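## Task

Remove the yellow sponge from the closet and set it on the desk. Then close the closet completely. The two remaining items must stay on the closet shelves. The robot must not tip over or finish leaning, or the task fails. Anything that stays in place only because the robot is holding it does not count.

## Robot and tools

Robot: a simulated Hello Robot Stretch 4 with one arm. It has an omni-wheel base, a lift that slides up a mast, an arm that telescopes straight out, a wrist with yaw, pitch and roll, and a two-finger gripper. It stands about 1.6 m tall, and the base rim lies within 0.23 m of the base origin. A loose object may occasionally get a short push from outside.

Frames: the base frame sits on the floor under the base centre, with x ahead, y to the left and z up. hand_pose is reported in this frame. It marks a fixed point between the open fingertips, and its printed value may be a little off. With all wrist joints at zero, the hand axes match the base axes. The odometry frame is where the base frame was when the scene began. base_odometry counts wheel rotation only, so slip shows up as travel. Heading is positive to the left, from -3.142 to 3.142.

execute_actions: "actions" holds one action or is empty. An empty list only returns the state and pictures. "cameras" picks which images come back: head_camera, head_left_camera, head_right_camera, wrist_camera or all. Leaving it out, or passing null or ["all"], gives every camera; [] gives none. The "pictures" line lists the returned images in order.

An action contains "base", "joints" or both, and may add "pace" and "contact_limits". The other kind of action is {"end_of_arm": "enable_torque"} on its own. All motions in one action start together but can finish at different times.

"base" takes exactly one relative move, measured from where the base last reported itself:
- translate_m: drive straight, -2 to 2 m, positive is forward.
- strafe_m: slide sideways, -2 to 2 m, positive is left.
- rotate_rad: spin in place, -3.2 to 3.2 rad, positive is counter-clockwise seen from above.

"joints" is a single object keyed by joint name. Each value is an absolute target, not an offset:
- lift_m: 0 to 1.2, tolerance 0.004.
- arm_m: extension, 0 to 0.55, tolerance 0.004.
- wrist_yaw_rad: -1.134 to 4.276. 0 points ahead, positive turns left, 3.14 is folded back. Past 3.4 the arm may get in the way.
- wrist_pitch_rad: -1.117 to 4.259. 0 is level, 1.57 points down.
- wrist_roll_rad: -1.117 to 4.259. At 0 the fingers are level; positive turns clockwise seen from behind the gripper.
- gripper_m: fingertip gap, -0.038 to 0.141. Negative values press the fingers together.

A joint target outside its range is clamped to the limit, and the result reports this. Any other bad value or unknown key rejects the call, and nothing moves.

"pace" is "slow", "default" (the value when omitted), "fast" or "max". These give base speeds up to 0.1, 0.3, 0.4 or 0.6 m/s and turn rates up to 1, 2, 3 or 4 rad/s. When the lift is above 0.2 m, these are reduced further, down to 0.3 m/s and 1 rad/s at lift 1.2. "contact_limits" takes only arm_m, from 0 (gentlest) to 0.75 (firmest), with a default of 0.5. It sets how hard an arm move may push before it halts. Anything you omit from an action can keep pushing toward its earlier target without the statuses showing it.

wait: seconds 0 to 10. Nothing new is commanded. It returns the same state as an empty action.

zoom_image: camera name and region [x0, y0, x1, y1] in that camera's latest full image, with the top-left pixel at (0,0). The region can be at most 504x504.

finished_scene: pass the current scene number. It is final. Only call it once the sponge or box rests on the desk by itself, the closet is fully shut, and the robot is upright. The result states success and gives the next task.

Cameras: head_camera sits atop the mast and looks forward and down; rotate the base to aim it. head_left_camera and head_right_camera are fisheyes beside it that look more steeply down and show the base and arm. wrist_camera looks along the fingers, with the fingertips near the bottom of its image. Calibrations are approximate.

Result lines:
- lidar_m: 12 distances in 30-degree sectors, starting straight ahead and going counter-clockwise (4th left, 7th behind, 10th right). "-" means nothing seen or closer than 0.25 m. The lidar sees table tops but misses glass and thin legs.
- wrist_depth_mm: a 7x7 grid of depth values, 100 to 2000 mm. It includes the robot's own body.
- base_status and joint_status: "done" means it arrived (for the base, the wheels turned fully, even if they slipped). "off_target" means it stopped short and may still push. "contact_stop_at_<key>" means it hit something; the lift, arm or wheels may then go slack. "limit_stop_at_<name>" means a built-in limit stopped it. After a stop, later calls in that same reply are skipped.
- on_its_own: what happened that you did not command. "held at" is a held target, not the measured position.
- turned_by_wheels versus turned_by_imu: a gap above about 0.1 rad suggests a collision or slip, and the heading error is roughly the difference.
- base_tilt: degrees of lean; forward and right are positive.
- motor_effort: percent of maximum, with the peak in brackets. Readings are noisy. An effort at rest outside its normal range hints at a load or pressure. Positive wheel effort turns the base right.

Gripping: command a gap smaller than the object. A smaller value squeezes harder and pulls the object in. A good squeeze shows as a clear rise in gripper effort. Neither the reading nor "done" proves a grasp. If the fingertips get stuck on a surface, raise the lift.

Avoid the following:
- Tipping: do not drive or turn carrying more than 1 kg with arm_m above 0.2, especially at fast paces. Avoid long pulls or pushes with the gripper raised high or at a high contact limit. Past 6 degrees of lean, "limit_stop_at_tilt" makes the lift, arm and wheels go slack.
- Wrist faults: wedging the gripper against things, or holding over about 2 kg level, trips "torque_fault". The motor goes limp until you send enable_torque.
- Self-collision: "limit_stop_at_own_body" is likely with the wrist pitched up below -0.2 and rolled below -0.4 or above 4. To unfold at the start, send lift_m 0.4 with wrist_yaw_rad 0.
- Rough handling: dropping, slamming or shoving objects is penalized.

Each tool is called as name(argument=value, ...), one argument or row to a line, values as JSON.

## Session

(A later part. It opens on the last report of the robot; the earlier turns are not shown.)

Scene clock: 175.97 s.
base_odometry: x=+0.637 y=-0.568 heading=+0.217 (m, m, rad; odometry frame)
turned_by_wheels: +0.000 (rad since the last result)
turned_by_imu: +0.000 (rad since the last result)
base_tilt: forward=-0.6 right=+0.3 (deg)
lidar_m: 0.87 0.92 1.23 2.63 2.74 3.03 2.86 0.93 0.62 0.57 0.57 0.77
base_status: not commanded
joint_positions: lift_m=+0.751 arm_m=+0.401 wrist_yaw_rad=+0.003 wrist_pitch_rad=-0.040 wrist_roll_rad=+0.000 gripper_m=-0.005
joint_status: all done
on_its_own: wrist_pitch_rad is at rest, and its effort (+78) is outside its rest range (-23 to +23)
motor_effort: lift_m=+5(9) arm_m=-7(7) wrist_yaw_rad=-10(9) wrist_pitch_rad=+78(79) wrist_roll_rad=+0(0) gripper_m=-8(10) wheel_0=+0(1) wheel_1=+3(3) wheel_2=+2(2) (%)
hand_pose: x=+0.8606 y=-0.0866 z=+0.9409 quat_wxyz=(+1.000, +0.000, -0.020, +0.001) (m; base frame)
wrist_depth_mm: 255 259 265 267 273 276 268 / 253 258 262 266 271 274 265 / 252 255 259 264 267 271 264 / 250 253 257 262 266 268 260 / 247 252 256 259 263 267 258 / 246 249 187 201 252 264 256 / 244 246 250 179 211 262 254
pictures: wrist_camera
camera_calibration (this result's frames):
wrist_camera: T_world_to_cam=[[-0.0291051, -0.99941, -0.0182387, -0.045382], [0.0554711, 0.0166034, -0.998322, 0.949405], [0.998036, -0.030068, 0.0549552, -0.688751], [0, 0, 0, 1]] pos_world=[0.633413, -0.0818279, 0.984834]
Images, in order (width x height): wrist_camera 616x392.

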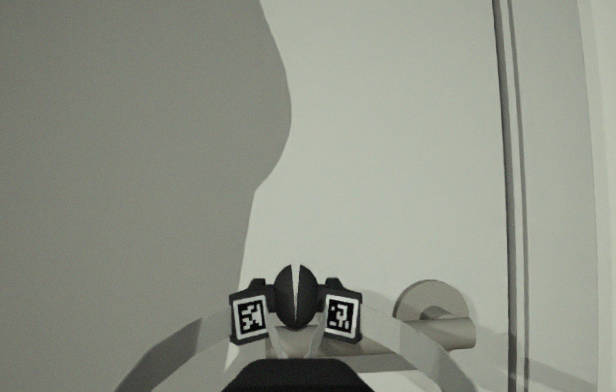

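execute_actions(
  actions=[
    {"joints":{"lift_m":0.785}},
  ],
  cameras=[],
)

execute_actions(
  actions=[
    {"joints":{"arm_m":0.33},"pace":"fast"},
  ],
  cameras=[],
)

execute_actions(
  actions=[
    {"base":{"strafe_m":-0.02},"joints":{"lift_m":0.752,"wrist_roll_rad":1.57,"gripper_m":0.05},"pace":"fast"},
  ],
  cameras=[],
)

execute_actions(
  actions=[
    {"joints":{"arm_m":0.424},"contact_limits":{"arm_m":0.15}},
  ],
  cameras=["wrist_camera"],
)

execute_actions(
  actions=[
    {"joints":{"gripper_m":-0.005}},
  ],
  cameras=["wrist_camera"],
)

Scene clock: 186.90 s.
base_odometry: x=+0.637 y=-0.568 heading=+0.217 (m, m, rad; odometry frame)
turned_by_wheels: +0.000 (rad since the last result)
turned_by_imu: +0.000 (rad since the last result)
base_tilt: forward=-0.5 right=+0.4 (deg)
lidar_m: 0.87 0.91 1.23 2.62 2.73 3.01 2.86 0.89 0.62 0.57 0.59 0.76
base_status: not commanded
joint_positions: lift_m=+0.785 arm_m=+0.401 wrist_yaw_rad=+0.000 wrist_pitch_rad=-0.011 wrist_roll_rad=+0.000 gripper_m=-0.005
joint_status: all done
motor_effort: lift_m=+24(23) arm_m=-5(7) wrist_yaw_rad=-2(9) wrist_pitch_rad=-5(78) wrist_roll_rad=+0(0) gripper_m=-6(8) wheel_0=+0(0) wheel_1=+3(3) wheel_2=+2(2) (%)
hand_pose: x=+0.8603 y=-0.0873 z=+0.9659 quat_wxyz=(+1.000, +0.000, -0.005, +0.000) (m; base frame)
wrist_depth_mm: 248 252 255 259 266 268 260 / 248 252 256 259 264 268 260 / 248 251 255 260 263 267 260 / 248 252 256 259 263 268 260 / 247 251 255 259 264 267 259 / 247 250 253 199 256 267 258 / 246 249 253 179 195 267 259
pictures: none
No camera images: the call's "cameras" was empty. Leave "cameras" out to get every camera's image.

Scene clock: 187.87 s.
base_odometry: x=+0.637 y=-0.568 heading=+0.217 (m, m, rad; odometry frame)
turned_by_wheels: +0.000 (rad since the last result)
turned_by_imu: +0.000 (rad since the last result)
base_tilt: forward=-0.5 right=+0.4 (deg)
lidar_m: 0.85 0.90 1.23 2.65 2.74 3.02 2.86 0.89 0.61 0.56 0.59 0.76
base_status: not commanded
joint_positions: lift_m=+0.785 arm_m=+0.331 wrist_yaw_rad=+0.000 wrist_pitch_rad=-0.010 wrist_roll_rad=+0.000 gripper_m=-0.005
joint_status: all done
motor_effort: lift_m=+24(24) arm_m=-5(4) wrist_yaw_rad=-1(2) wrist_pitch_rad=-6(6) wrist_roll_rad=+0(0) gripper_m=-7(5) wheel_0=+1(0) wheel_1=+3(2) wheel_2=+2(2) (%)
hand_pose: x=+0.7902 y=-0.0874 z=+0.9658 quat_wxyz=(+1.000, +0.000, -0.005, +0.000) (m; base frame)
wrist_depth_mm: 314 319 324 330 336 332 368 / 315 319 325 330 334 332 366 / 314 320 324 330 334 330 366 / 314 320 325 330 336 330 366 / 312 317 324 329 334 330 366 / 312 319 319 199 290 330 366 / 310 315 324 179 255 329 366
pictures: none
No camera images: the call's "cameras" was empty. Leave "cameras" out to get every camera's image.

Scene clock: 189.30 s.
base_odometry: x=+0.642 y=-0.588 heading=+0.217 (m, m, rad; odometry frame)
turned_by_wheels: +0.000 (rad since the last result)
turned_by_imu: +0.000 (rad since the last result)
base_tilt: forward=-0.5 right=+0.3 (deg)
lidar_m: 0.88 0.92 1.22 2.66 2.76 3.03 2.86 0.88 0.60 0.55 0.56 0.75
base_status: done
joint_positions: lift_m=+0.752 arm_m=+0.331 wrist_yaw_rad=+0.000 wrist_pitch_rad=-0.010 wrist_roll_rad=+1.570 gripper_m=+0.050
joint_status: all done
motor_effort: lift_m=+16(21) arm_m=-5(5) wrist_yaw_rad=-2(1) wrist_pitch_rad=-6(6) wrist_roll_rad=+1(4) gripper_m=-4(4) wheel_0=+0(11) wheel_1=-3(8) wheel_2=+0(2) (%)
hand_pose: x=+0.7902 y=-0.0874 z=+0.9335 quat_wxyz=(+0.707, +0.707, -0.004, +0.004) (m; base frame)
wrist_depth_mm: 351 353 355 345 364 368 368 / 317 320 324 327 329 334 338 / 325 330 334 336 340 343 347 / 324 325 329 325 336 340 342 / 320 324 329 329 332 336 340 / 320 322 195 325 203 334 336 / 315 317 320 140 327 332 332
pictures: none
No camera images: the call's "cameras" was empty. Leave "cameras" out to get every camera's image.

Scene clock: 190.57 s.
base_odometry: x=+0.642 y=-0.588 heading=+0.217 (m, m, rad; odometry frame)
turned_by_wheels: +0.000 (rad since the last result)
turned_by_imu: +0.000 (rad since the last result)
base_tilt: forward=-0.6 right=+0.3 (deg)
lidar_m: 0.88 0.92 1.23 2.64 2.75 3.01 2.85 0.87 0.60 0.54 0.56 0.73
base_status: not commanded
joint_positions: lift_m=+0.752 arm_m=+0.422 wrist_yaw_rad=-0.003 wrist_pitch_rad=-0.011 wrist_roll_rad=+1.570 gripper_m=+0.050
joint_status: all done
motor_effort: lift_m=+16(16) arm_m=+9(10) wrist_yaw_rad=+8(8) wrist_pitch_rad=-5(7) wrist_roll_rad=+0(1) gripper_m=-1(1) wheel_0=+0(0) wheel_1=-2(3) wheel_2=-4(4) (%)
contact_limits: arm_m 0.15
hand_pose: x=+0.8815 y=-0.0882 z=+0.9336 quat_wxyz=(+0.707, +0.707, -0.005, +0.003) (m; base frame)
wrist_depth_mm: 230 233 235 236 238 241 244 / 235 238 244 246 248 249 248 / 237 240 242 245 248 250 251 / 236 238 240 235 245 247 249 / 234 236 238 240 242 245 247 / 233 234 204 237 195 243 245 / 231 231 234 147 238 241 243
pictures: wrist_camera
camera_calibration (this result's frames):
wrist_camera: T_world_to_cam=[[-0.0219498, 0.0158772, -0.999633, 0.953007], [0.0186145, 0.999707, 0.0154697, 0.113764], [0.999586, -0.0182682, -0.0222389, -0.637503], [0, 0, 0, 1]] pos_world=[0.65604, -0.140508, 0.93672]
Images, in order (width x height): wrist_camera 616x392.

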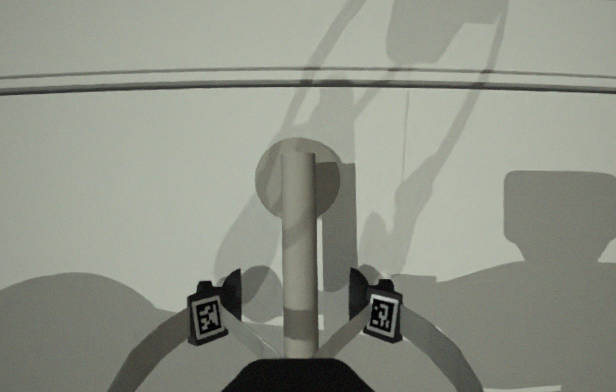

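Scene clock: 191.90 s.
base_odometry: x=+0.642 y=-0.588 heading=+0.217 (m, m, rad; odometry frame)
turned_by_wheels: +0.000 (rad since the last result)
turned_by_imu: +0.000 (rad since the last result)
base_tilt: forward=-0.6 right=+0.3 (deg)
lidar_m: 0.88 0.91 1.25 2.66 2.75 3.03 2.85 0.87 0.59 0.54 0.58 0.76
base_status: not commanded
joint_positions: lift_m=+0.752 arm_m=+0.424 wrist_yaw_rad=+0.003 wrist_pitch_rad=-0.009 wrist_roll_rad=+1.570 gripper_m=-0.005
joint_status: all done
motor_effort: lift_m=+16(16) arm_m=+2(9) wrist_yaw_rad=-9(7) wrist_pitch_rad=-11(12) wrist_roll_rad=+1(1) gripper_m=-15(13) wheel_0=+0(0) wheel_1=-2(2) wheel_2=-1(4) (%)
hand_pose: x=+0.8832 y=-0.0866 z=+0.9330 quat_wxyz=(+0.707, +0.707, -0.002, +0.004) (m; base frame)
wrist_depth_mm: 225 228 231 233 236 238 240 / 236 237 240 243 244 247 250 / 235 236 240 241 243 246 248 / 232 235 236 230 242 245 247 / 231 233 236 236 240 242 244 / 229 232 186 191 237 240 242 / 228 228 232 186 236 238 240
pictures: wrist_camera
camera_calibration (this result's frames):
wrist_camera: T_world_to_cam=[[-0.0241264, 0.015748, -0.999585, 0.954268], [0.0130534, 0.999796, 0.0154362, 0.117078], [0.999624, -0.0126755, -0.024327, -0.636836], [0, 0, 0, 1]] pos_world=[0.658091, -0.140155, 0.936572]
Images, in order (width x height): wrist_camera 616x392.

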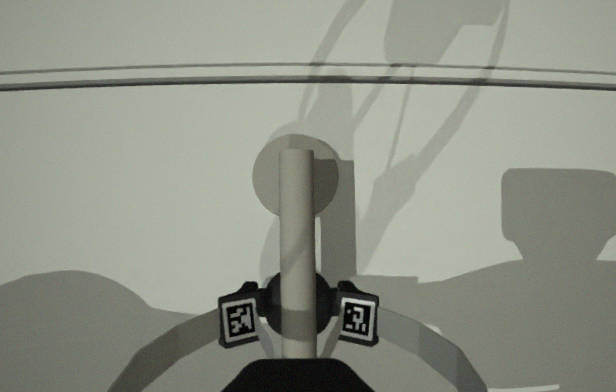

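execute_actions(
  actions=[
    {"joints":{"gripper_m":-0.038}},
  ],
  cameras=["wrist_camera"],
)

execute_actions(
  actions=[
    {"joints":{"arm_m":0.41},"pace":"slow"},
  ],
  cameras=["wrist_camera"],
)

Scene clock: 196.73 s.
base_odometry: x=+0.642 y=-0.588 heading=+0.217 (m, m, rad; odometry frame)
turned_by_wheels: +0.000 (rad since the last result)
turned_by_imu: +0.000 (rad since the last result)
base_tilt: forward=-0.4 right=+0.4 (deg)
lidar_m: 0.86 0.90 1.21 2.66 2.75 3.04 2.86 0.87 0.61 0.55 0.57 0.73
base_status: not commanded
joint_positions: lift_m=+0.752 arm_m=+0.424 wrist_yaw_rad=+0.007 wrist_pitch_rad=-0.009 wrist_roll_rad=+1.570 gripper_m=-0.037
joint_status: all done
on_its_own: wrist_yaw_rad is at rest, and its effort (-20) is outside its rest range (-13 to +13)
motor_effort: lift_m=+16(16) arm_m=-2(2) wrist_yaw_rad=-20(21) wrist_pitch_rad=-12(12) wrist_roll_rad=+1(1) gripper_m=-23(25) wheel_0=-2(2) wheel_1=-2(3) wheel_2=+4(4) (%)
hand_pose: x=+0.8844 y=-0.0854 z=+0.9330 quat_wxyz=(+0.707, +0.707, -0.001, +0.005) (m; base frame)
wrist_depth_mm: 224 225 228 229 232 235 236 / 232 236 237 239 242 244 246 / 232 234 236 238 241 244 246 / 231 233 236 228 239 242 244 / 229 232 234 235 237 241 242 / 227 229 200 189 180 238 240 / 226 151 230 184 235 236 238
pictures: wrist_camera
camera_calibration (this result's frames):
wrist_camera: T_world_to_cam=[[-0.0241976, 0.0156478, -0.999585, 0.954329], [0.00891531, 0.999841, 0.015436, 0.119532], [0.999667, -0.0085381, -0.0243333, -0.637664], [0, 0, 0, 1]] pos_world=[0.659478, -0.13989, 0.936571]
Images, in order (width x height): wrist_camera 616x392.

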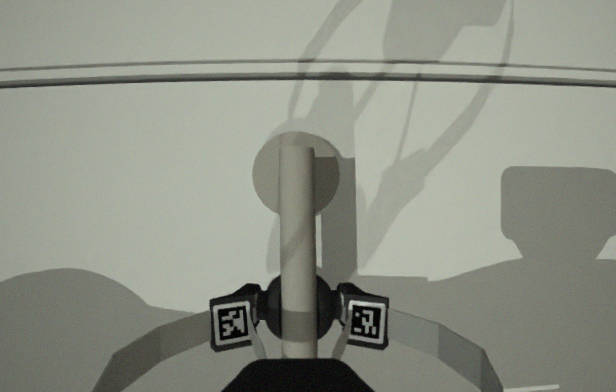

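Scene clock: 197.77 s.
base_odometry: x=+0.642 y=-0.588 heading=+0.217 (m, m, rad; odometry frame)
turned_by_wheels: +0.000 (rad since the last result)
turned_by_imu: +0.000 (rad since the last result)
base_tilt: forward=-0.5 right=+0.3 (deg)
lidar_m: 0.87 0.91 1.23 2.66 2.77 2.99 2.87 0.87 0.61 0.55 0.57 0.75
base_status: not commanded
joint_positions: lift_m=+0.752 arm_m=+0.412 wrist_yaw_rad=+0.007 wrist_pitch_rad=-0.009 wrist_roll_rad=+1.570 gripper_m=-0.037
joint_status: all done
on_its_own: wrist_yaw_rad is at rest, and its effort (-21) is outside its rest range (-13 to +13)
motor_effort: lift_m=+16(16) arm_m=-10(11) wrist_yaw_rad=-21(23) wrist_pitch_rad=-11(11) wrist_roll_rad=+1(1) gripper_m=-23(27) wheel_0=-3(3) wheel_1=-2(2) wheel_2=+6(6) (%)
hand_pose: x=+0.8718 y=-0.0855 z=+0.9330 quat_wxyz=(+0.707, +0.707, -0.001, +0.005) (m; base frame)
wrist_depth_mm: 236 237 240 243 246 248 250 / 242 247 250 253 255 258 259 / 245 247 251 251 253 256 259 / 243 245 248 241 253 254 256 / 241 243 246 247 250 254 255 / 240 242 181 198 181 251 253 / 238 150 242 196 248 249 252
pictures: wrist_camera
camera_calibration (this result's frames):
wrist_camera: T_world_to_cam=[[-0.024203, 0.0156533, -0.999585, 0.954021], [0.00914249, 0.999839, 0.0154359, 0.119512], [0.999665, -0.0087651, -0.0243422, -0.625049], [0, 0, 0, 1]] pos_world=[0.646837, -0.139905, 0.936565]
Images, in order (width x height): wrist_camera 616x392.

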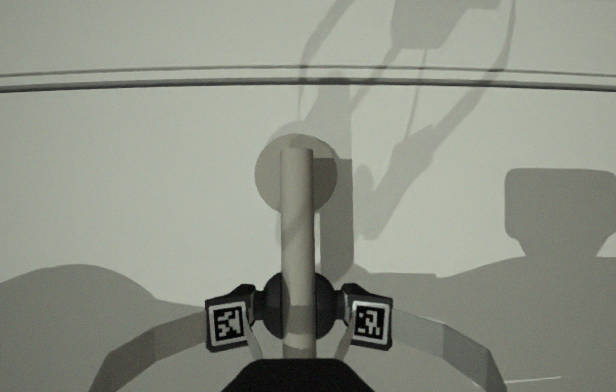

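execute_actions(
  actions=[
    {"joints":{"gripper_m":0.05}},
  ],
  cameras=[],
)

execute_actions(
  actions=[
    {"base":{"translate_m":-0.5},"joints":{"arm_m":0.0},"pace":"fast"},
  ],
  cameras=[],
)

execute_actions(
  actions=[
    {"base":{"rotate_rad":1.57},"joints":{"wrist_roll_rad":0.0},"pace":"fast"},
  ],
)

Scene clock: 208.53 s.
base_odometry: x=+0.642 y=-0.588 heading=+0.217 (m, m, rad; odometry frame)
turned_by_wheels: +0.000 (rad since the last result)
turned_by_imu: +0.000 (rad since the last result)
base_tilt: forward=-0.6 right=+0.4 (deg)
lidar_m: 0.87 0.92 1.24 2.67 2.75 3.01 2.87 0.85 0.59 0.55 0.57 0.76
base_status: not commanded
joint_positions: lift_m=+0.752 arm_m=+0.411 wrist_yaw_rad=+0.000 wrist_pitch_rad=-0.010 wrist_roll_rad=+1.570 gripper_m=+0.050
joint_status: all done
motor_effort: lift_m=+16(16) arm_m=-4(10) wrist_yaw_rad=-1(20) wrist_pitch_rad=-7(11) wrist_roll_rad=+1(1) gripper_m=-3(23) wheel_0=-1(3) wheel_1=-2(2) wheel_2=+1(6) (%)
hand_pose: x=+0.8700 y=-0.0873 z=+0.9334 quat_wxyz=(+0.707, +0.707, -0.003, +0.004) (m; base frame)
wrist_depth_mm: 240 242 245 247 250 253 254 / 244 246 248 254 256 256 259 / 249 251 253 254 258 260 262 / 247 249 251 243 255 258 260 / 244 247 249 249 254 257 258 / 242 245 194 248 203 254 256 / 240 242 244 140 250 252 253
pictures: none
No camera images: the call's "cameras" was empty. Leave "cameras" out to get every camera's image.

Scene clock: 211.17 s.
base_odometry: x=+0.153 y=-0.695 heading=+0.217 (m, m, rad; odometry frame)
turned_by_wheels: +0.000 (rad since the last result)
turned_by_imu: +0.002 (rad since the last result)
base_tilt: forward=-0.6 right=+0.3 (deg)
lidar_m: 1.35 1.42 1.93 2.65 2.77 2.50 2.36 2.08 0.63 0.59 0.60 0.79
base_status: done
joint_positions: lift_m=+0.752 arm_m=+0.002 wrist_yaw_rad=+0.000 wrist_pitch_rad=-0.010 wrist_roll_rad=+1.570 gripper_m=+0.050
joint_status: all done
joint sent to its limit — the command would take arm_m past its lower limit, so that joint was sent only as far as its limit.
motor_effort: lift_m=+16(16) arm_m=-5(5) wrist_yaw_rad=+1(1) wrist_pitch_rad=-6(7) wrist_roll_rad=+1(1) gripper_m=-3(4) wheel_0=-1(6) wheel_1=-3(9) wheel_2=-1(13) (%)
hand_pose: x=+0.4614 y=-0.0875 z=+0.9335 quat_wxyz=(+0.707, +0.707, -0.004, +0.004) (m; base frame)
wrist_depth_mm: 1160 1160 1182 1182 1205 1229 1229 / 1160 1138 1182 1182 1205 1205 1205 / 1160 1118 1160 1182 1160 1182 1182 / 1118 1118 1160 1160 1160 1160 1205 / 1118 1118 1118 1138 1138 1138 1160 / 1118 1098 194 1118 204 1138 1160 / 1098 1098 1118 141 1138 1138 1160
pictures: none
No camera images: the call's "cameras" was empty. Leave "cameras" out to get every camera's image.

Scene clock: 213.10 s.
base_odometry: x=+0.153 y=-0.695 heading=+1.786 (m, m, rad; odometry frame)
turned_by_wheels: +1.570 (rad since the last result)
turned_by_imu: +1.581 (rad since the last result)
base_tilt: forward=-0.5 right=+0.3 (deg)
lidar_m: 2.64 2.77 2.48 2.35 2.07 0.63 0.58 0.61 0.81 1.36 1.43 1.93
base_status: done
joint_positions: lift_m=+0.752 arm_m=+0.002 wrist_yaw_rad=+0.000 wrist_pitch_rad=-0.010 wrist_roll_rad=+0.000 gripper_m=+0.050
joint_status: all done
motor_effort: lift_m=+16(16) arm_m=-5(5) wrist_yaw_rad=-1(0) wrist_pitch_rad=-6(6) wrist_roll_rad=-1(6) gripper_m=+0(0) wheel_0=-2(8) wheel_1=-3(9) wheel_2=+0(10) (%)
hand_pose: x=+0.4614 y=-0.0874 z=+0.9335 quat_wxyz=(+1.000, +0.000, -0.005, +0.000) (m; base frame)
wrist_depth_mm: - - - - - - 1661 / - - - - - - 1661 / - - - - - - 1708 / - - - - - - 1708 / - - - - - - 1756 / - - 194 - 204 - 1708 / - - - - - - 1708
pictures: head_camera, head_left_camera, head_right_camera, wrist_camera
camera_calibration (this result's frames):
wrist_camera: T_world_to_cam=[[-0.0324338, -0.999322, -0.0174397, -0.057148], [0.0261552, 0.0165943, -0.99952, 0.97881], [0.999132, -0.0328744, 0.0255992, -0.263299], [0, 0, 0, 1]] pos_world=[0.235616, -0.0820077, 0.984084]
Images, in order (width x height): head_camera 420x560, head_left_camera 420x672, head_right_camera 420x672, wrist_camera 616x392.

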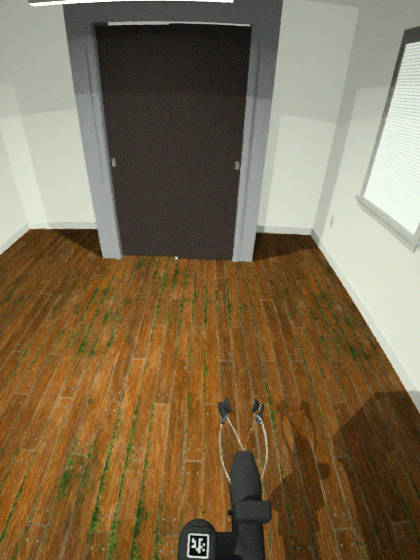

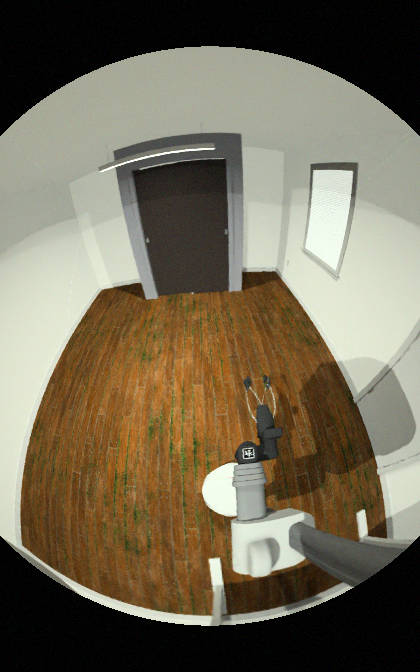

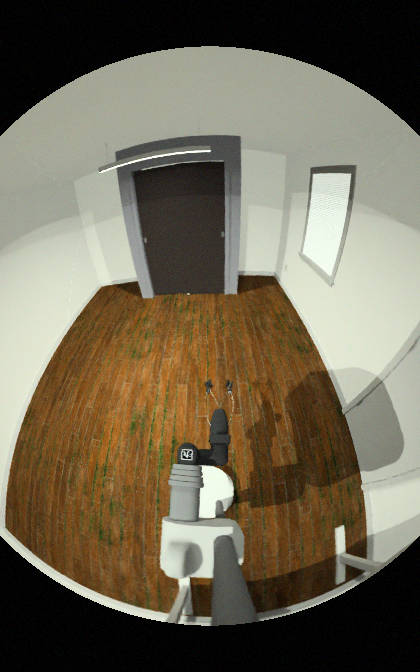

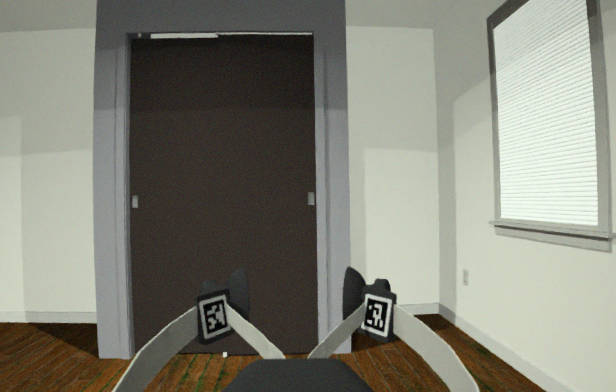

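Sliding-door closet. Drive closer.

execute_actions(
  actions=[
    {"base":{"translate_m":1.75},"joints":{"lift_m":0.8},"pace":"max"},
  ],
  cameras=["head_camera","wrist_camera"],
)

Scene clock: 222.00 s.
base_odometry: x=-0.221 y=+1.015 heading=+1.786 (m, m, rad; odometry frame)
turned_by_wheels: +0.000 (rad since the last result)
turned_by_imu: -0.009 (rad since the last result)
base_tilt: forward=-0.5 right=+0.3 (deg)
lidar_m: 0.90 0.92 1.28 2.44 2.50 3.29 3.16 1.97 1.41 1.28 1.31 0.93
base_status: done
joint_positions: lift_m=+0.800 arm_m=+0.002 wrist_yaw_rad=+0.000 wrist_pitch_rad=-0.010 wrist_roll_rad=+0.000 gripper_m=+0.050
joint_status: all done
motor_effort: lift_m=+20(25) arm_m=-5(5) wrist_yaw_rad=-1(0) wrist_pitch_rad=-6(7) wrist_roll_rad=+0(0) gripper_m=-1(5) wheel_0=+0(8) wheel_1=+1(9) wheel_2=+1(12) (%)
hand_pose: x=+0.4614 y=-0.0874 z=+0.9811 quat_wxyz=(+1.000, +0.000, -0.005, +0.000) (m; base frame)
wrist_depth_mm: 640 647 661 676 668 1430 1464 / 640 647 668 676 668 1430 1430 / 640 654 661 676 668 1430 1464 / 640 654 661 676 668 1430 1464 / 640 654 661 668 661 1430 1464 / 634 654 195 668 203 1397 1464 / 627 640 654 668 647 1430 1430
pictures: head_camera, wrist_camera
camera_calibration (this result's frames):
wrist_camera: T_world_to_cam=[[-0.032406, -0.999323, -0.0174207, -0.0563404], [0.0261832, 0.016575, -0.99952, 1.02644], [0.999132, -0.0328466, 0.0256283, -0.26454], [0, 0, 0, 1]] pos_world=[0.235609, -0.0820049, 1.03175]
Images, in order (width x height): head_camera 420x560, wrist_camera 616x392.

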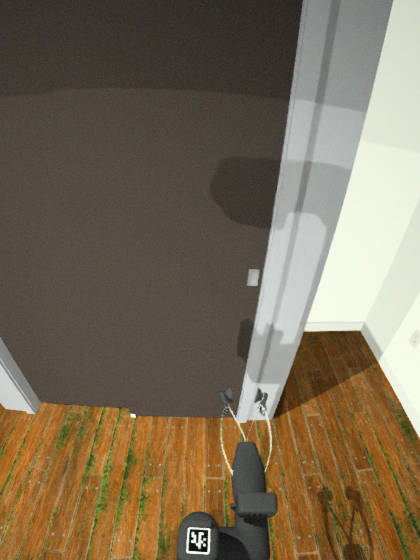

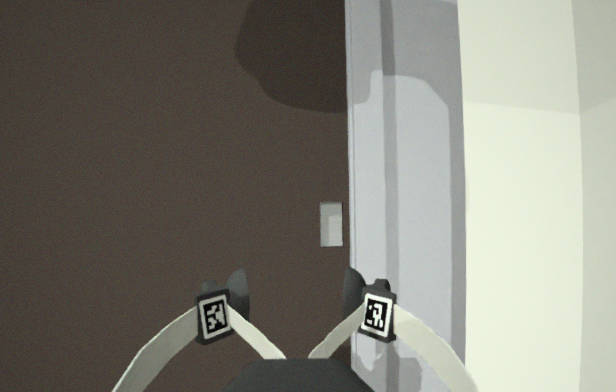

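zoom_image(
  camera="wrist_camera",
  region=[280, 170, 400, 280],
)

zoom_image(
  camera="head_camera",
  region=[210, 240, 300, 320],
)

Region (280, 170, 400, 280) of wrist_camera's 616x392 image, scaled by 4.200; it fills the top 462 rows of this view, and the rest is white.

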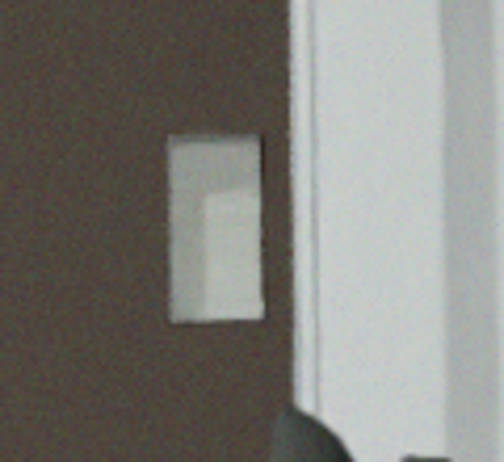

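Region (210, 240, 300, 320) of head_camera's 420x560 image, scaled by 5.600, with more detail than that image has.

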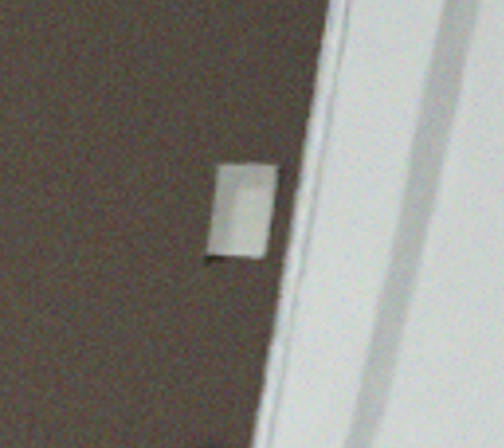

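execute_actions(
  actions=[
    {"base":{"rotate_rad":0.05},"joints":{"lift_m":0.813,"wrist_roll_rad":1.57,"gripper_m":-0.005,"arm_m":0.2},"pace":"fast"},
  ],
  cameras=[],
)

execute_actions(
  actions=[
    {"base":{"strafe_m":-0.10},"joints":{"arm_m":0.33},"pace":"fast"},
  ],
  cameras=["head_camera","wrist_camera"],
)

Scene clock: 244.00 s.
base_odometry: x=-0.221 y=+1.015 heading=+1.836 (m, m, rad; odometry frame)
turned_by_wheels: +0.050 (rad since the last result)
turned_by_imu: +0.050 (rad since the last result)
base_tilt: forward=-0.6 right=+0.3 (deg)
lidar_m: 0.90 0.93 1.31 2.42 2.54 3.25 3.17 1.86 1.36 1.27 1.34 0.91
base_status: done
joint_positions: lift_m=+0.813 arm_m=+0.199 wrist_yaw_rad=+0.000 wrist_pitch_rad=-0.010 wrist_roll_rad=+1.570 gripper_m=-0.005
joint_status: all done
motor_effort: lift_m=+24(26) arm_m=+5(8) wrist_yaw_rad=-2(0) wrist_pitch_rad=-6(6) wrist_roll_rad=+2(5) gripper_m=-4(6) wheel_0=-2(7) wheel_1=-2(7) wheel_2=+0(8) (%)
hand_pose: x=+0.6585 y=-0.0874 z=+0.9939 quat_wxyz=(+0.707, +0.707, -0.004, +0.004) (m; base frame)
wrist_depth_mm: 445 449 455 455 462 466 469 / 439 442 439 445 449 452 462 / 459 459 466 469 473 477 480 / 459 462 466 469 473 484 484 / 455 462 466 469 477 477 484 / 455 459 466 198 477 480 484 / 459 459 462 179 327 480 484
pictures: none
No camera images: the call's "cameras" was empty. Leave "cameras" out to get every camera's image.

Scene clock: 245.27 s.
base_odometry: x=-0.125 y=+1.041 heading=+1.836 (m, m, rad; odometry frame)
turned_by_wheels: +0.000 (rad since the last result)
turned_by_imu: +0.000 (rad since the last result)
base_tilt: forward=-0.5 right=+0.3 (deg)
lidar_m: 0.88 0.95 1.34 2.53 2.64 3.28 3.19 1.70 1.27 1.18 1.24 0.93
base_status: done
joint_positions: lift_m=+0.813 arm_m=+0.329 wrist_yaw_rad=+0.000 wrist_pitch_rad=-0.010 wrist_roll_rad=+1.570 gripper_m=-0.005
joint_status: all done
motor_effort: lift_m=+24(24) arm_m=+5(6) wrist_yaw_rad=-1(0) wrist_pitch_rad=-7(6) wrist_roll_rad=+1(1) gripper_m=-7(7) wheel_0=-2(12) wheel_1=+0(13) wheel_2=+0(0) (%)
hand_pose: x=+0.7885 y=-0.0874 z=+0.9939 quat_wxyz=(+0.707, +0.707, -0.004, +0.004) (m; base frame)
wrist_depth_mm: 319 322 324 329 330 332 338 / 317 320 324 327 330 332 336 / 317 320 324 327 330 332 334 / 304 306 309 312 317 319 320 / 332 336 338 353 345 349 349 / 334 336 336 199 343 349 351 / 332 332 338 179 262 349 351
pictures: head_camera, wrist_camera
camera_calibration (this result's frames):
wrist_camera: T_world_to_cam=[[-0.0222658, 0.0158417, -0.999627, 1.01142], [0.0156977, 0.999757, 0.0154942, 0.116], [0.999629, -0.0153469, -0.0225091, -0.542739], [0, 0, 0, 1]] pos_world=[0.563237, -0.140324, 0.997031]
Images, in order (width x height): head_camera 420x560, wrist_camera 616x392.

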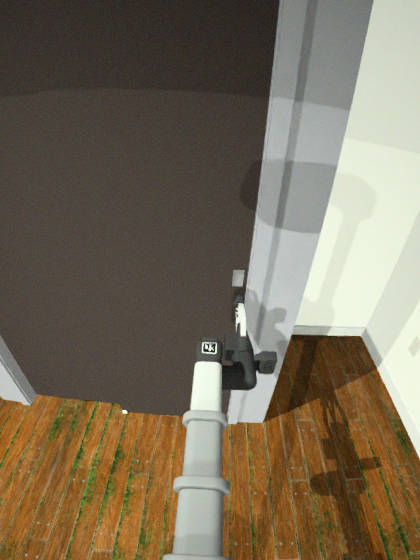

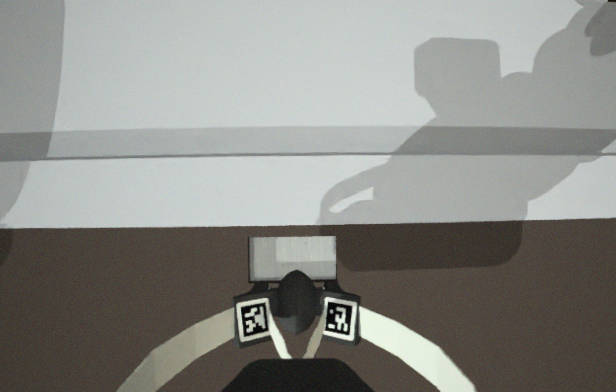

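execute_actions(
  actions=[
    {"joints":{"arm_m":0.45},"contact_limits":{"arm_m":0.12}},
  ],
  cameras=["wrist_camera"],
)

Scene clock: 252.80 s.
base_odometry: x=-0.125 y=+1.041 heading=+1.836 (m, m, rad; odometry frame)
turned_by_wheels: +0.000 (rad since the last result)
turned_by_imu: +0.000 (rad since the last result)
base_tilt: forward=-0.5 right=+0.3 (deg)
lidar_m: 0.88 0.93 1.35 2.55 2.64 3.25 3.17 1.71 1.28 1.17 1.23 0.92
base_status: not commanded
joint_positions: lift_m=+0.813 arm_m=+0.449 wrist_yaw_rad=+0.000 wrist_pitch_rad=-0.010 wrist_roll_rad=+1.570 gripper_m=-0.005
joint_status: all done
motor_effort: lift_m=+24(24) arm_m=+5(6) wrist_yaw_rad=-2(1) wrist_pitch_rad=-6(6) wrist_roll_rad=+1(1) gripper_m=-3(6) wheel_0=-2(2) wheel_1=+0(0) wheel_2=+0(0) (%)
contact_limits: arm_m 0.12
hand_pose: x=+0.9085 y=-0.0874 z=+0.9939 quat_wxyz=(+0.707, +0.707, -0.004, +0.004) (m; base frame)
wrist_depth_mm: 202 204 206 208 210 212 213 / 202 203 206 207 210 212 213 / 189 190 192 194 195 198 198 / 187 190 191 194 195 196 198 / 217 219 220 224 225 228 229 / 216 219 220 199 225 228 229 / 217 218 220 179 202 227 229
pictures: wrist_camera
camera_calibration (this result's frames):
wrist_camera: T_world_to_cam=[[-0.0222571, 0.0158452, -0.999627, 1.01409], [0.0157173, 0.999756, 0.0154973, 0.114102], [0.999629, -0.0153666, -0.0225007, -0.662692], [0, 0, 0, 1]] pos_world=[0.683223, -0.140325, 0.997031]
Images, in order (width x height): wrist_camera 616x392.

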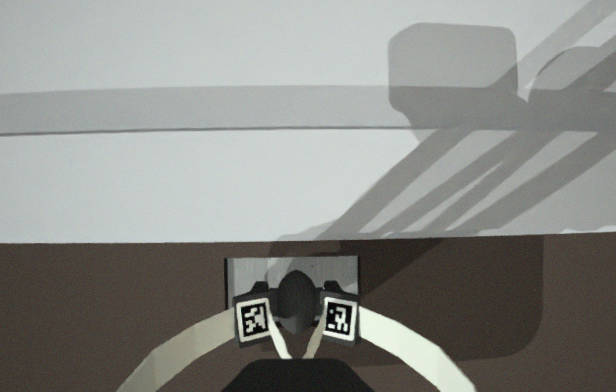

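execute_actions(
  actions=[
    {"joints":{"arm_m":0.46},"contact_limits":{"arm_m":0.12}},
  ],
  cameras=[],
)

execute_actions(
  actions=[
    {"base":{"strafe_m":0.06},"pace":"slow"},
  ],
  cameras=["head_camera","wrist_camera"],
)

Scene clock: 258.37 s.
base_odometry: x=-0.125 y=+1.041 heading=+1.836 (m, m, rad; odometry frame)
turned_by_wheels: +0.000 (rad since the last result)
turned_by_imu: +0.000 (rad since the last result)
base_tilt: forward=-0.6 right=+0.3 (deg)
lidar_m: 0.87 0.93 1.37 2.52 2.62 3.29 3.19 1.72 1.27 1.18 1.26 0.92
base_status: not commanded
joint_positions: lift_m=+0.813 arm_m=+0.458 wrist_yaw_rad=-0.004 wrist_pitch_rad=-0.010 wrist_roll_rad=+1.570 gripper_m=-0.005
joint_status: all done
motor_effort: lift_m=+24(24) arm_m=+11(9) wrist_yaw_rad=+12(11) wrist_pitch_rad=-6(6) wrist_roll_rad=+1(1) gripper_m=-4(7) wheel_0=+1(2) wheel_1=+0(1) wheel_2=-2(2) (%)
contact_limits: arm_m 0.12
hand_pose: x=+0.9171 y=-0.0886 z=+0.9939 quat_wxyz=(+0.707, +0.707, -0.005, +0.002) (m; base frame)
wrist_depth_mm: 195 197 199 200 203 205 206 / 195 196 198 200 202 205 206 / 181 183 185 187 188 190 191 / 180 182 184 185 187 189 190 / 211 213 215 217 220 221 224 / 211 213 189 200 219 221 224 / 211 211 215 153 218 222 223
pictures: none
No camera images: the call's "cameras" was empty. Leave "cameras" out to get every camera's image.

Scene clock: 260.10 s.
base_odometry: x=-0.182 y=+1.025 heading=+1.835 (m, m, rad; odometry frame)
turned_by_wheels: -0.001 (rad since the last result)
turned_by_imu: -0.002 (rad since the last result)
base_tilt: forward=-0.6 right=+0.3 (deg)
lidar_m: 0.89 0.94 1.32 2.49 2.59 3.26 2.71 1.80 1.33 1.24 1.30 0.93
base_status: done
joint_positions: lift_m=+0.813 arm_m=+0.458 wrist_yaw_rad=-0.012 wrist_pitch_rad=-0.010 wrist_roll_rad=+1.570 gripper_m=-0.005
joint_status: not commanded
on_its_own: wrist_yaw_rad is at rest, and its effort (+33) is outside its rest range (-13 to +13)
motor_effort: lift_m=+23(24) arm_m=+9(11) wrist_yaw_rad=+33(49) wrist_pitch_rad=-5(6) wrist_roll_rad=+1(1) gripper_m=-2(5) wheel_0=-7(16) wheel_1=+1(8) wheel_2=-10(11) (%)
hand_pose: x=+0.9167 y=-0.0908 z=+0.9939 quat_wxyz=(+0.707, +0.707, -0.008, +0.000) (m; base frame)
wrist_depth_mm: 191 186 187 190 191 194 202 / 183 185 187 189 190 192 194 / 196 198 200 202 204 206 207 / 549 741 917 931 946 627 798 / 213 214 216 229 220 223 224 / 211 213 189 200 220 223 224 / 210 212 214 154 218 221 224
pictures: head_camera, wrist_camera
camera_calibration (this result's frames):
wrist_camera: T_world_to_cam=[[-0.0220183, 0.016105, -0.999628, 1.01415], [0.0274751, 0.999502, 0.0154978, 0.106556], [0.99938, -0.0271236, -0.0224498, -0.671842], [0, 0, 0, 1]] pos_world=[0.690827, -0.141059, 0.997034]
Images, in order (width x height): head_camera 420x560, wrist_camera 616x392.

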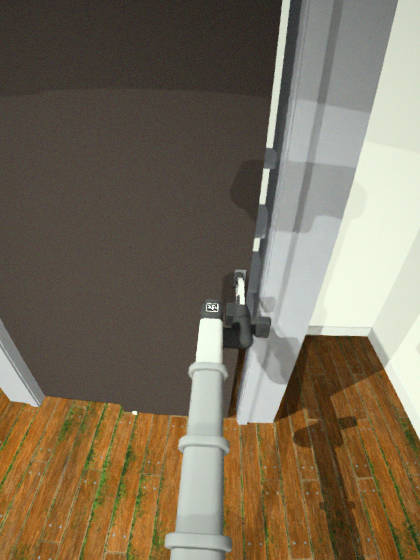

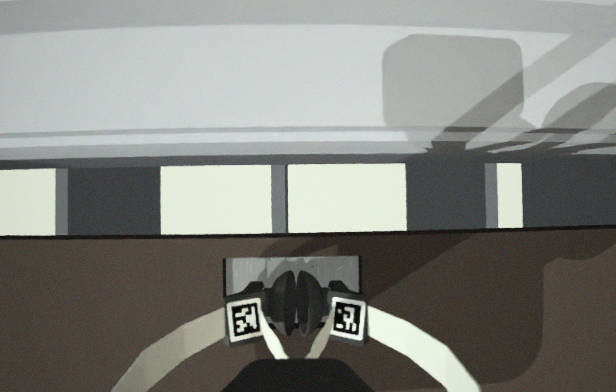

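execute_actions(
  actions=[
    {"base":{"strafe_m":0.25},"pace":"slow"},
  ],
  cameras=["head_camera","head_right_camera","wrist_camera"],
)

Scene clock: 267.70 s.
base_odometry: x=-0.423 y=+0.960 heading=+1.834 (m, m, rad; odometry frame)
turned_by_wheels: -0.001 (rad since the last result)
turned_by_imu: -0.005 (rad since the last result)
base_tilt: forward=-0.5 right=+0.3 (deg)
lidar_m: 0.90 0.95 1.24 2.23 2.30 3.14 3.17 2.17 1.58 1.48 1.56 0.98
base_status: done
joint_positions: lift_m=+0.813 arm_m=+0.458 wrist_yaw_rad=-0.014 wrist_pitch_rad=-0.011 wrist_roll_rad=+1.570 gripper_m=-0.005
joint_status: not commanded
on_its_own: wrist_yaw_rad is at rest, and its effort (+37) is outside its rest range (-13 to +13)
motor_effort: lift_m=+24(24) arm_m=+9(9) wrist_yaw_rad=+37(44) wrist_pitch_rad=-6(6) wrist_roll_rad=+1(1) gripper_m=-4(3) wheel_0=-6(14) wheel_1=+5(6) wheel_2=-12(12) (%)
hand_pose: x=+0.9166 y=-0.0913 z=+0.9939 quat_wxyz=(+0.707, +0.707, -0.009, -0.001) (m; base frame)
wrist_depth_mm: 691 715 798 788 788 668 759 / 904 741 931 946 946 668 798 / 554 741 917 931 946 676 788 / 554 732 917 931 931 634 798 / 212 214 217 228 220 222 224 / 211 213 186 200 219 220 223 / 210 211 213 153 217 220 222
pictures: head_camera, head_right_camera, wrist_camera
camera_calibration (this result's frames):
wrist_camera: T_world_to_cam=[[-0.0219071, 0.016145, -0.99963, 1.01408], [0.0293343, 0.999449, 0.0154992, 0.105385], [0.99933, -0.0289839, -0.0223686, -0.671897], [0, 0, 0, 1]] pos_world=[0.690571, -0.141173, 0.997039]
Images, in order (width x height): head_camera 420x560, head_right_camera 420x672, wrist_camera 616x392.

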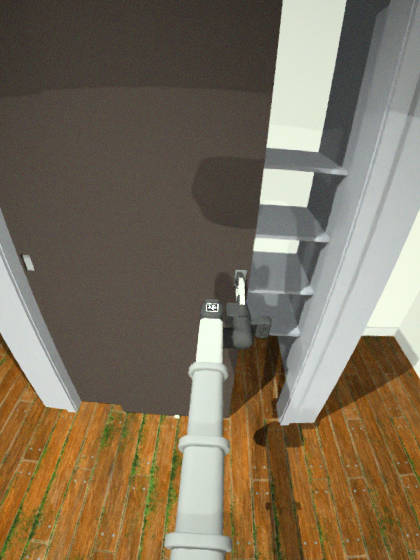

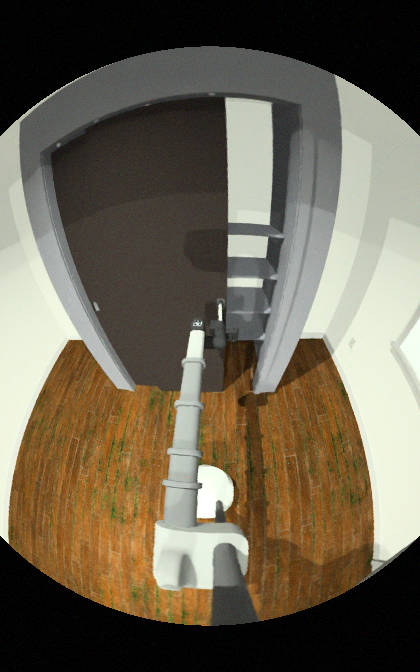

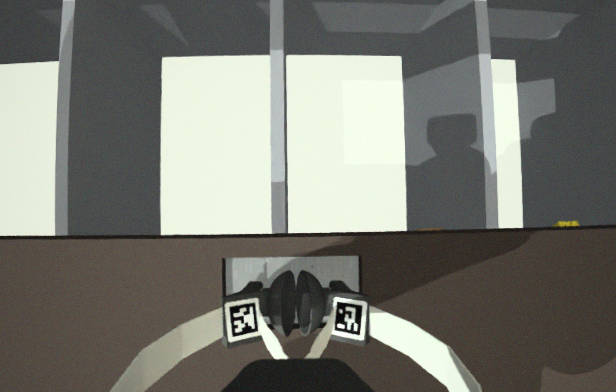

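execute_actions(
  actions=[
    {"base":{"strafe_m":0.21},"pace":"slow"},
  ],
  cameras=["head_camera","wrist_camera"],
)

Scene clock: 276.23 s.
base_odometry: x=-0.626 y=+0.905 heading=+1.832 (m, m, rad; odometry frame)
turned_by_wheels: -0.001 (rad since the last result)
turned_by_imu: -0.042 (rad since the last result)
base_tilt: forward=-0.6 right=+0.4 (deg)
lidar_m: 0.89 0.90 2.13 2.04 2.08 2.75 3.17 2.50 1.83 1.69 1.75 1.09
base_status: done
joint_positions: lift_m=+0.813 arm_m=+0.458 wrist_yaw_rad=-0.017 wrist_pitch_rad=-0.010 wrist_roll_rad=+1.570 gripper_m=-0.005
joint_status: not commanded
on_its_own: wrist_yaw_rad is at rest, and its effort (+50) is outside its rest range (-13 to +13)
motor_effort: lift_m=+24(24) arm_m=+9(9) wrist_yaw_rad=+50(57) wrist_pitch_rad=-7(7) wrist_roll_rad=+1(1) gripper_m=-1(4) wheel_0=-3(14) wheel_1=+5(5) wheel_2=-17(18) (%)
hand_pose: x=+0.9162 y=-0.0924 z=+0.9938 quat_wxyz=(+0.707, +0.707, -0.010, -0.003) (m; base frame)
wrist_depth_mm: 917 723 946 960 960 661 788 / 917 732 946 960 946 668 788 / 917 732 931 946 946 676 798 / 554 732 917 917 946 627 732 / 211 213 216 226 218 221 223 / 208 211 183 208 216 218 220 / 206 207 210 147 213 217 218
pictures: head_camera, wrist_camera
camera_calibration (this result's frames):
wrist_camera: T_world_to_cam=[[-0.0221338, 0.0162343, -0.999623, 1.01421], [0.0331947, 0.999329, 0.0154945, 0.102959], [0.999204, -0.0328393, -0.0226579, -0.671569], [0, 0, 0, 1]] pos_world=[0.690065, -0.141409, 0.997021]
Images, in order (width x height): head_camera 420x560, wrist_camera 616x392.

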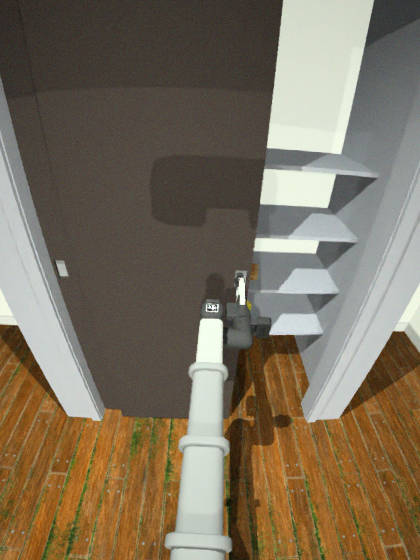

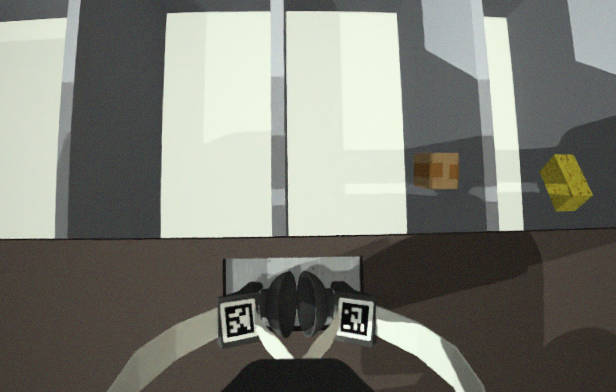

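execute_actions(
  actions=[
    {"base":{"strafe_m":-0.015},"joints":{"arm_m":0.40}},
  ],
  cameras=[],
)

execute_actions(
  actions=[
    {"base":{"strafe_m":-0.515},"joints":{"arm_m":0.05,"lift_m":0.33,"wrist_roll_rad":0,"gripper_m":0.13},"pace":"fast"},
  ],
  cameras=[],
)

execute_actions(
  actions=[
    {"base":{"rotate_rad":0.30},"pace":"fast"},
  ],
  cameras=["head_camera","wrist_camera"],
)

Scene clock: 307.03 s.
base_odometry: x=-0.611 y=+0.909 heading=+1.833 (m, m, rad; odometry frame)
turned_by_wheels: +0.000 (rad since the last result)
turned_by_imu: +0.002 (rad since the last result)
base_tilt: forward=-0.6 right=+0.3 (deg)
lidar_m: 0.89 0.93 2.17 2.05 2.09 2.78 3.19 2.47 1.82 1.67 1.73 1.08
base_status: done
joint_positions: lift_m=+0.813 arm_m=+0.401 wrist_yaw_rad=+0.000 wrist_pitch_rad=-0.010 wrist_roll_rad=+1.570 gripper_m=-0.005
joint_status: all done
motor_effort: lift_m=+24(24) arm_m=-5(7) wrist_yaw_rad=+0(48) wrist_pitch_rad=-6(7) wrist_roll_rad=+1(1) gripper_m=-5(6) wheel_0=+1(9) wheel_1=-1(10) wheel_2=+2(15) (%)
hand_pose: x=+0.8603 y=-0.0875 z=+0.9939 quat_wxyz=(+0.707, +0.707, -0.004, +0.004) (m; base frame)
wrist_depth_mm: 976 723 991 1008 976 946 809 / 960 741 991 991 991 931 788 / 960 732 976 976 991 931 788 / 960 741 960 991 976 946 778 / 259 262 264 277 267 272 273 / 257 259 260 198 266 270 271 / 256 256 259 179 221 268 268
pictures: none
No camera images: the call's "cameras" was empty. Leave "cameras" out to get every camera's image.

Scene clock: 309.60 s.
base_odometry: x=-0.114 y=+1.042 heading=+1.833 (m, m, rad; odometry frame)
turned_by_wheels: +0.000 (rad since the last result)
turned_by_imu: +0.001 (rad since the last result)
base_tilt: forward=-0.6 right=+0.3 (deg)
lidar_m: 0.90 1.00 1.23 2.56 2.62 3.29 3.15 1.76 1.27 1.16 1.18 0.94
base_status: done
joint_positions: lift_m=+0.330 arm_m=+0.051 wrist_yaw_rad=+0.000 wrist_pitch_rad=-0.010 wrist_roll_rad=+0.000 gripper_m=+0.130
joint_status: all done
motor_effort: lift_m=+15(22) arm_m=-5(6) wrist_yaw_rad=-1(3) wrist_pitch_rad=-7(7) wrist_roll_rad=+0(5) gripper_m=+2(6) wheel_0=+0(13) wheel_1=-1(13) wheel_2=+1(2) (%)
hand_pose: x=+0.5102 y=-0.0875 z=+0.5115 quat_wxyz=(+1.000, +0.000, -0.005, +0.000) (m; base frame)
wrist_depth_mm: 976 1008 1042 621 634 1366 1397 / 1281 1308 1336 627 627 1366 1397 / 1281 1255 1308 627 634 1366 1397 / 1281 1308 1336 621 634 1397 1430 / 1281 1160 1308 621 627 1366 1397 / 1281 208 1281 627 627 1397 1397 / 1255 1255 1281 145 634 1205 1255
pictures: none
No camera images: the call's "cameras" was empty. Leave "cameras" out to get every camera's image.

Scene clock: 310.50 s.
base_odometry: x=-0.114 y=+1.042 heading=+2.133 (m, m, rad; odometry frame)
turned_by_wheels: +0.300 (rad since the last result)
turned_by_imu: +0.302 (rad since the last result)
base_tilt: forward=-0.6 right=+0.3 (deg)
lidar_m: 0.99 1.06 2.56 2.56 2.96 2.35 2.40 1.41 1.18 1.16 1.37 0.88
base_status: done
joint_positions: lift_m=+0.330 arm_m=+0.051 wrist_yaw_rad=+0.000 wrist_pitch_rad=-0.010 wrist_roll_rad=+0.000 gripper_m=+0.130
joint_status: not commanded
motor_effort: lift_m=+16(15) arm_m=-5(5) wrist_yaw_rad=-1(1) wrist_pitch_rad=-7(7) wrist_roll_rad=+0(0) gripper_m=-3(0) wheel_0=+0(7) wheel_1=+0(10) wheel_2=+2(9) (%)
hand_pose: x=+0.5103 y=-0.0874 z=+0.5115 quat_wxyz=(+1.000, +0.000, -0.005, +0.000) (m; base frame)
wrist_depth_mm: 759 715 1042 1042 991 554 535 / 759 715 1281 1336 1281 549 539 / 759 715 1308 1336 1281 554 539 / 750 715 1397 1397 1281 549 535 / 759 723 1160 1336 1281 549 539 / 759 208 1397 1366 1281 549 539 / 759 699 1182 145 1255 544 535
pictures: head_camera, wrist_camera
camera_calibration (this result's frames):
wrist_camera: T_world_to_cam=[[-0.0323398, -0.999325, -0.0174218, -0.0629521], [0.0260833, 0.0165811, -0.999522, 0.555792], [0.999137, -0.0327788, 0.0255295, -0.301279], [0, 0, 0, 1]] pos_world=[0.284486, -0.0820008, 0.562121]
Images, in order (width x height): head_camera 420x560, wrist_camera 616x392.

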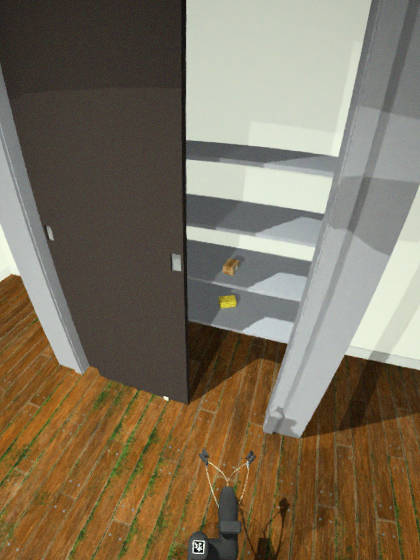

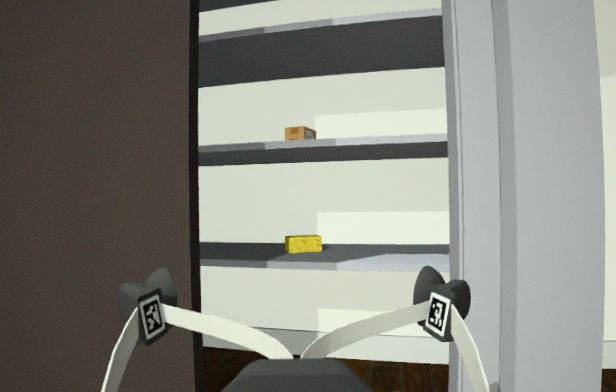

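execute_actions(
  actions=[
    {"base":{"translate_m":0.48},"joints":{"gripper_m":0.141,"lift_m":0.31,"arm_m":0.2},"pace":"fast"},
  ],
  cameras=["head_camera","wrist_camera"],
)

Scene clock: 324.37 s.
base_odometry: x=-0.370 y=+1.449 heading=+2.133 (m, m, rad; odometry frame)
turned_by_wheels: +0.000 (rad since the last result)
turned_by_imu: -0.002 (rad since the last result)
base_tilt: forward=-0.6 right=+0.4 (deg)
lidar_m: 0.50 0.52 0.92 2.45 2.83 3.60 2.71 1.54 1.28 1.27 0.50 0.48
base_status: done
joint_positions: lift_m=+0.310 arm_m=+0.199 wrist_yaw_rad=+0.000 wrist_pitch_rad=-0.010 wrist_roll_rad=+0.000 gripper_m=+0.141
joint_status: all done
motor_effort: lift_m=+16(16) arm_m=+5(5) wrist_yaw_rad=-1(1) wrist_pitch_rad=-7(7) wrist_roll_rad=+0(0) gripper_m=+2(0) wheel_0=-1(8) wheel_1=+3(9) wheel_2=+3(13) (%)
hand_pose: x=+0.6585 y=-0.0874 z=+0.4915 quat_wxyz=(+1.000, +0.000, -0.005, +0.000) (m; base frame)
wrist_depth_mm: 878 820 373 349 343 340 345 / 462 473 484 496 500 500 492 / 866 820 778 750 699 683 647 / 878 842 788 750 715 676 647 / 866 820 788 741 707 668 647 / 469 200 480 477 389 375 442 / 904 384 366 148 325 306 310
pictures: head_camera, wrist_camera
camera_calibration (this result's frames):
wrist_camera: T_world_to_cam=[[-0.032348, -0.999325, -0.0174036, -0.0585121], [0.0262759, 0.0165564, -0.999518, 0.531807], [0.999131, -0.0327897, 0.0257226, -0.449009], [0, 0, 0, 1]] pos_world=[0.432752, -0.0820002, 0.542082]
Images, in order (width x height): head_camera 420x560, wrist_camera 616x392.

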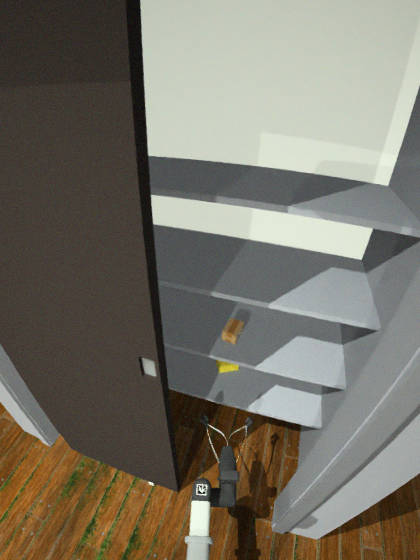

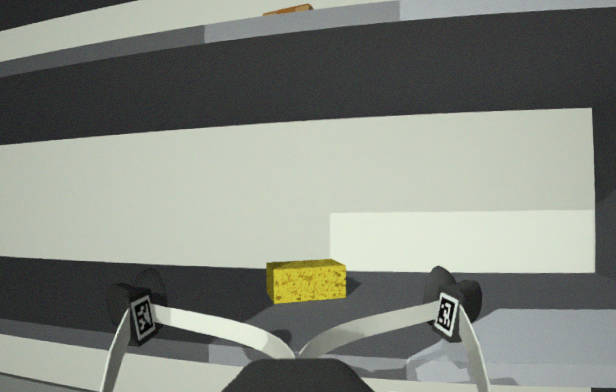

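execute_actions(
  actions=[
    {"base":{"strafe_m":-0.012},"joints":{"wrist_pitch_rad":0.2,"lift_m":0.325,"arm_m":0.4},"contact_limits":{"arm_m":0.2}},
  ],
  cameras=["wrist_camera"],
)

Scene clock: 341.53 s.
base_odometry: x=-0.360 y=+1.455 heading=+2.133 (m, m, rad; odometry frame)
turned_by_wheels: +0.000 (rad since the last result)
turned_by_imu: +0.000 (rad since the last result)
base_tilt: forward=-0.5 right=+0.4 (deg)
lidar_m: 0.53 0.53 0.90 2.44 2.84 3.60 2.68 1.54 1.25 1.28 0.50 0.47
base_status: done
joint_positions: lift_m=+0.325 arm_m=+0.399 wrist_yaw_rad=+0.000 wrist_pitch_rad=+0.202 wrist_roll_rad=+0.000 gripper_m=+0.141
joint_status: all done
motor_effort: lift_m=+24(24) arm_m=+5(6) wrist_yaw_rad=+0(0) wrist_pitch_rad=-6(6) wrist_roll_rad=+0(0) gripper_m=+1(2) wheel_0=+1(7) wheel_1=-4(9) wheel_2=+0(2) (%)
contact_limits: arm_m 0.2
hand_pose: x=+0.8526 y=-0.0874 z=+0.4449 quat_wxyz=(+0.995, +0.000, +0.101, +0.000) (m; base frame)
wrist_depth_mm: 580 559 535 504 480 462 439 / 609 580 549 521 492 473 452 / 627 597 564 535 508 484 466 / 640 597 574 544 517 496 477 / 389 389 359 319 387 379 377 / 271 200 276 274 244 239 266 / 211 208 211 148 215 206 213
pictures: wrist_camera
camera_calibration (this result's frames):
wrist_camera: T_world_to_cam=[[-0.0353034, -0.999325, -0.0101656, -0.0537492], [-0.185104, 0.0165344, -0.98258, 0.652854], [0.982085, -0.0328067, -0.185563, -0.533206], [0, 0, 0, 1]] pos_world=[0.642602, -0.0820002, 0.541992]
Images, in order (width x height): wrist_camera 616x392.

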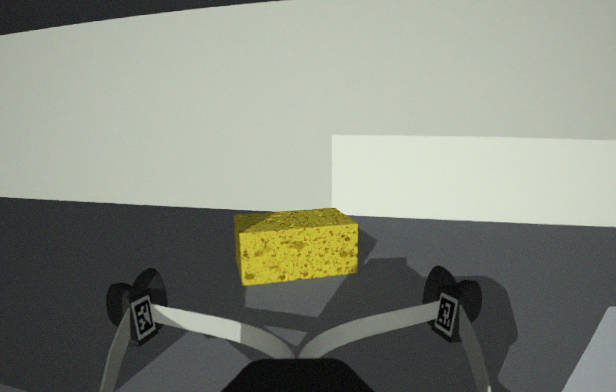

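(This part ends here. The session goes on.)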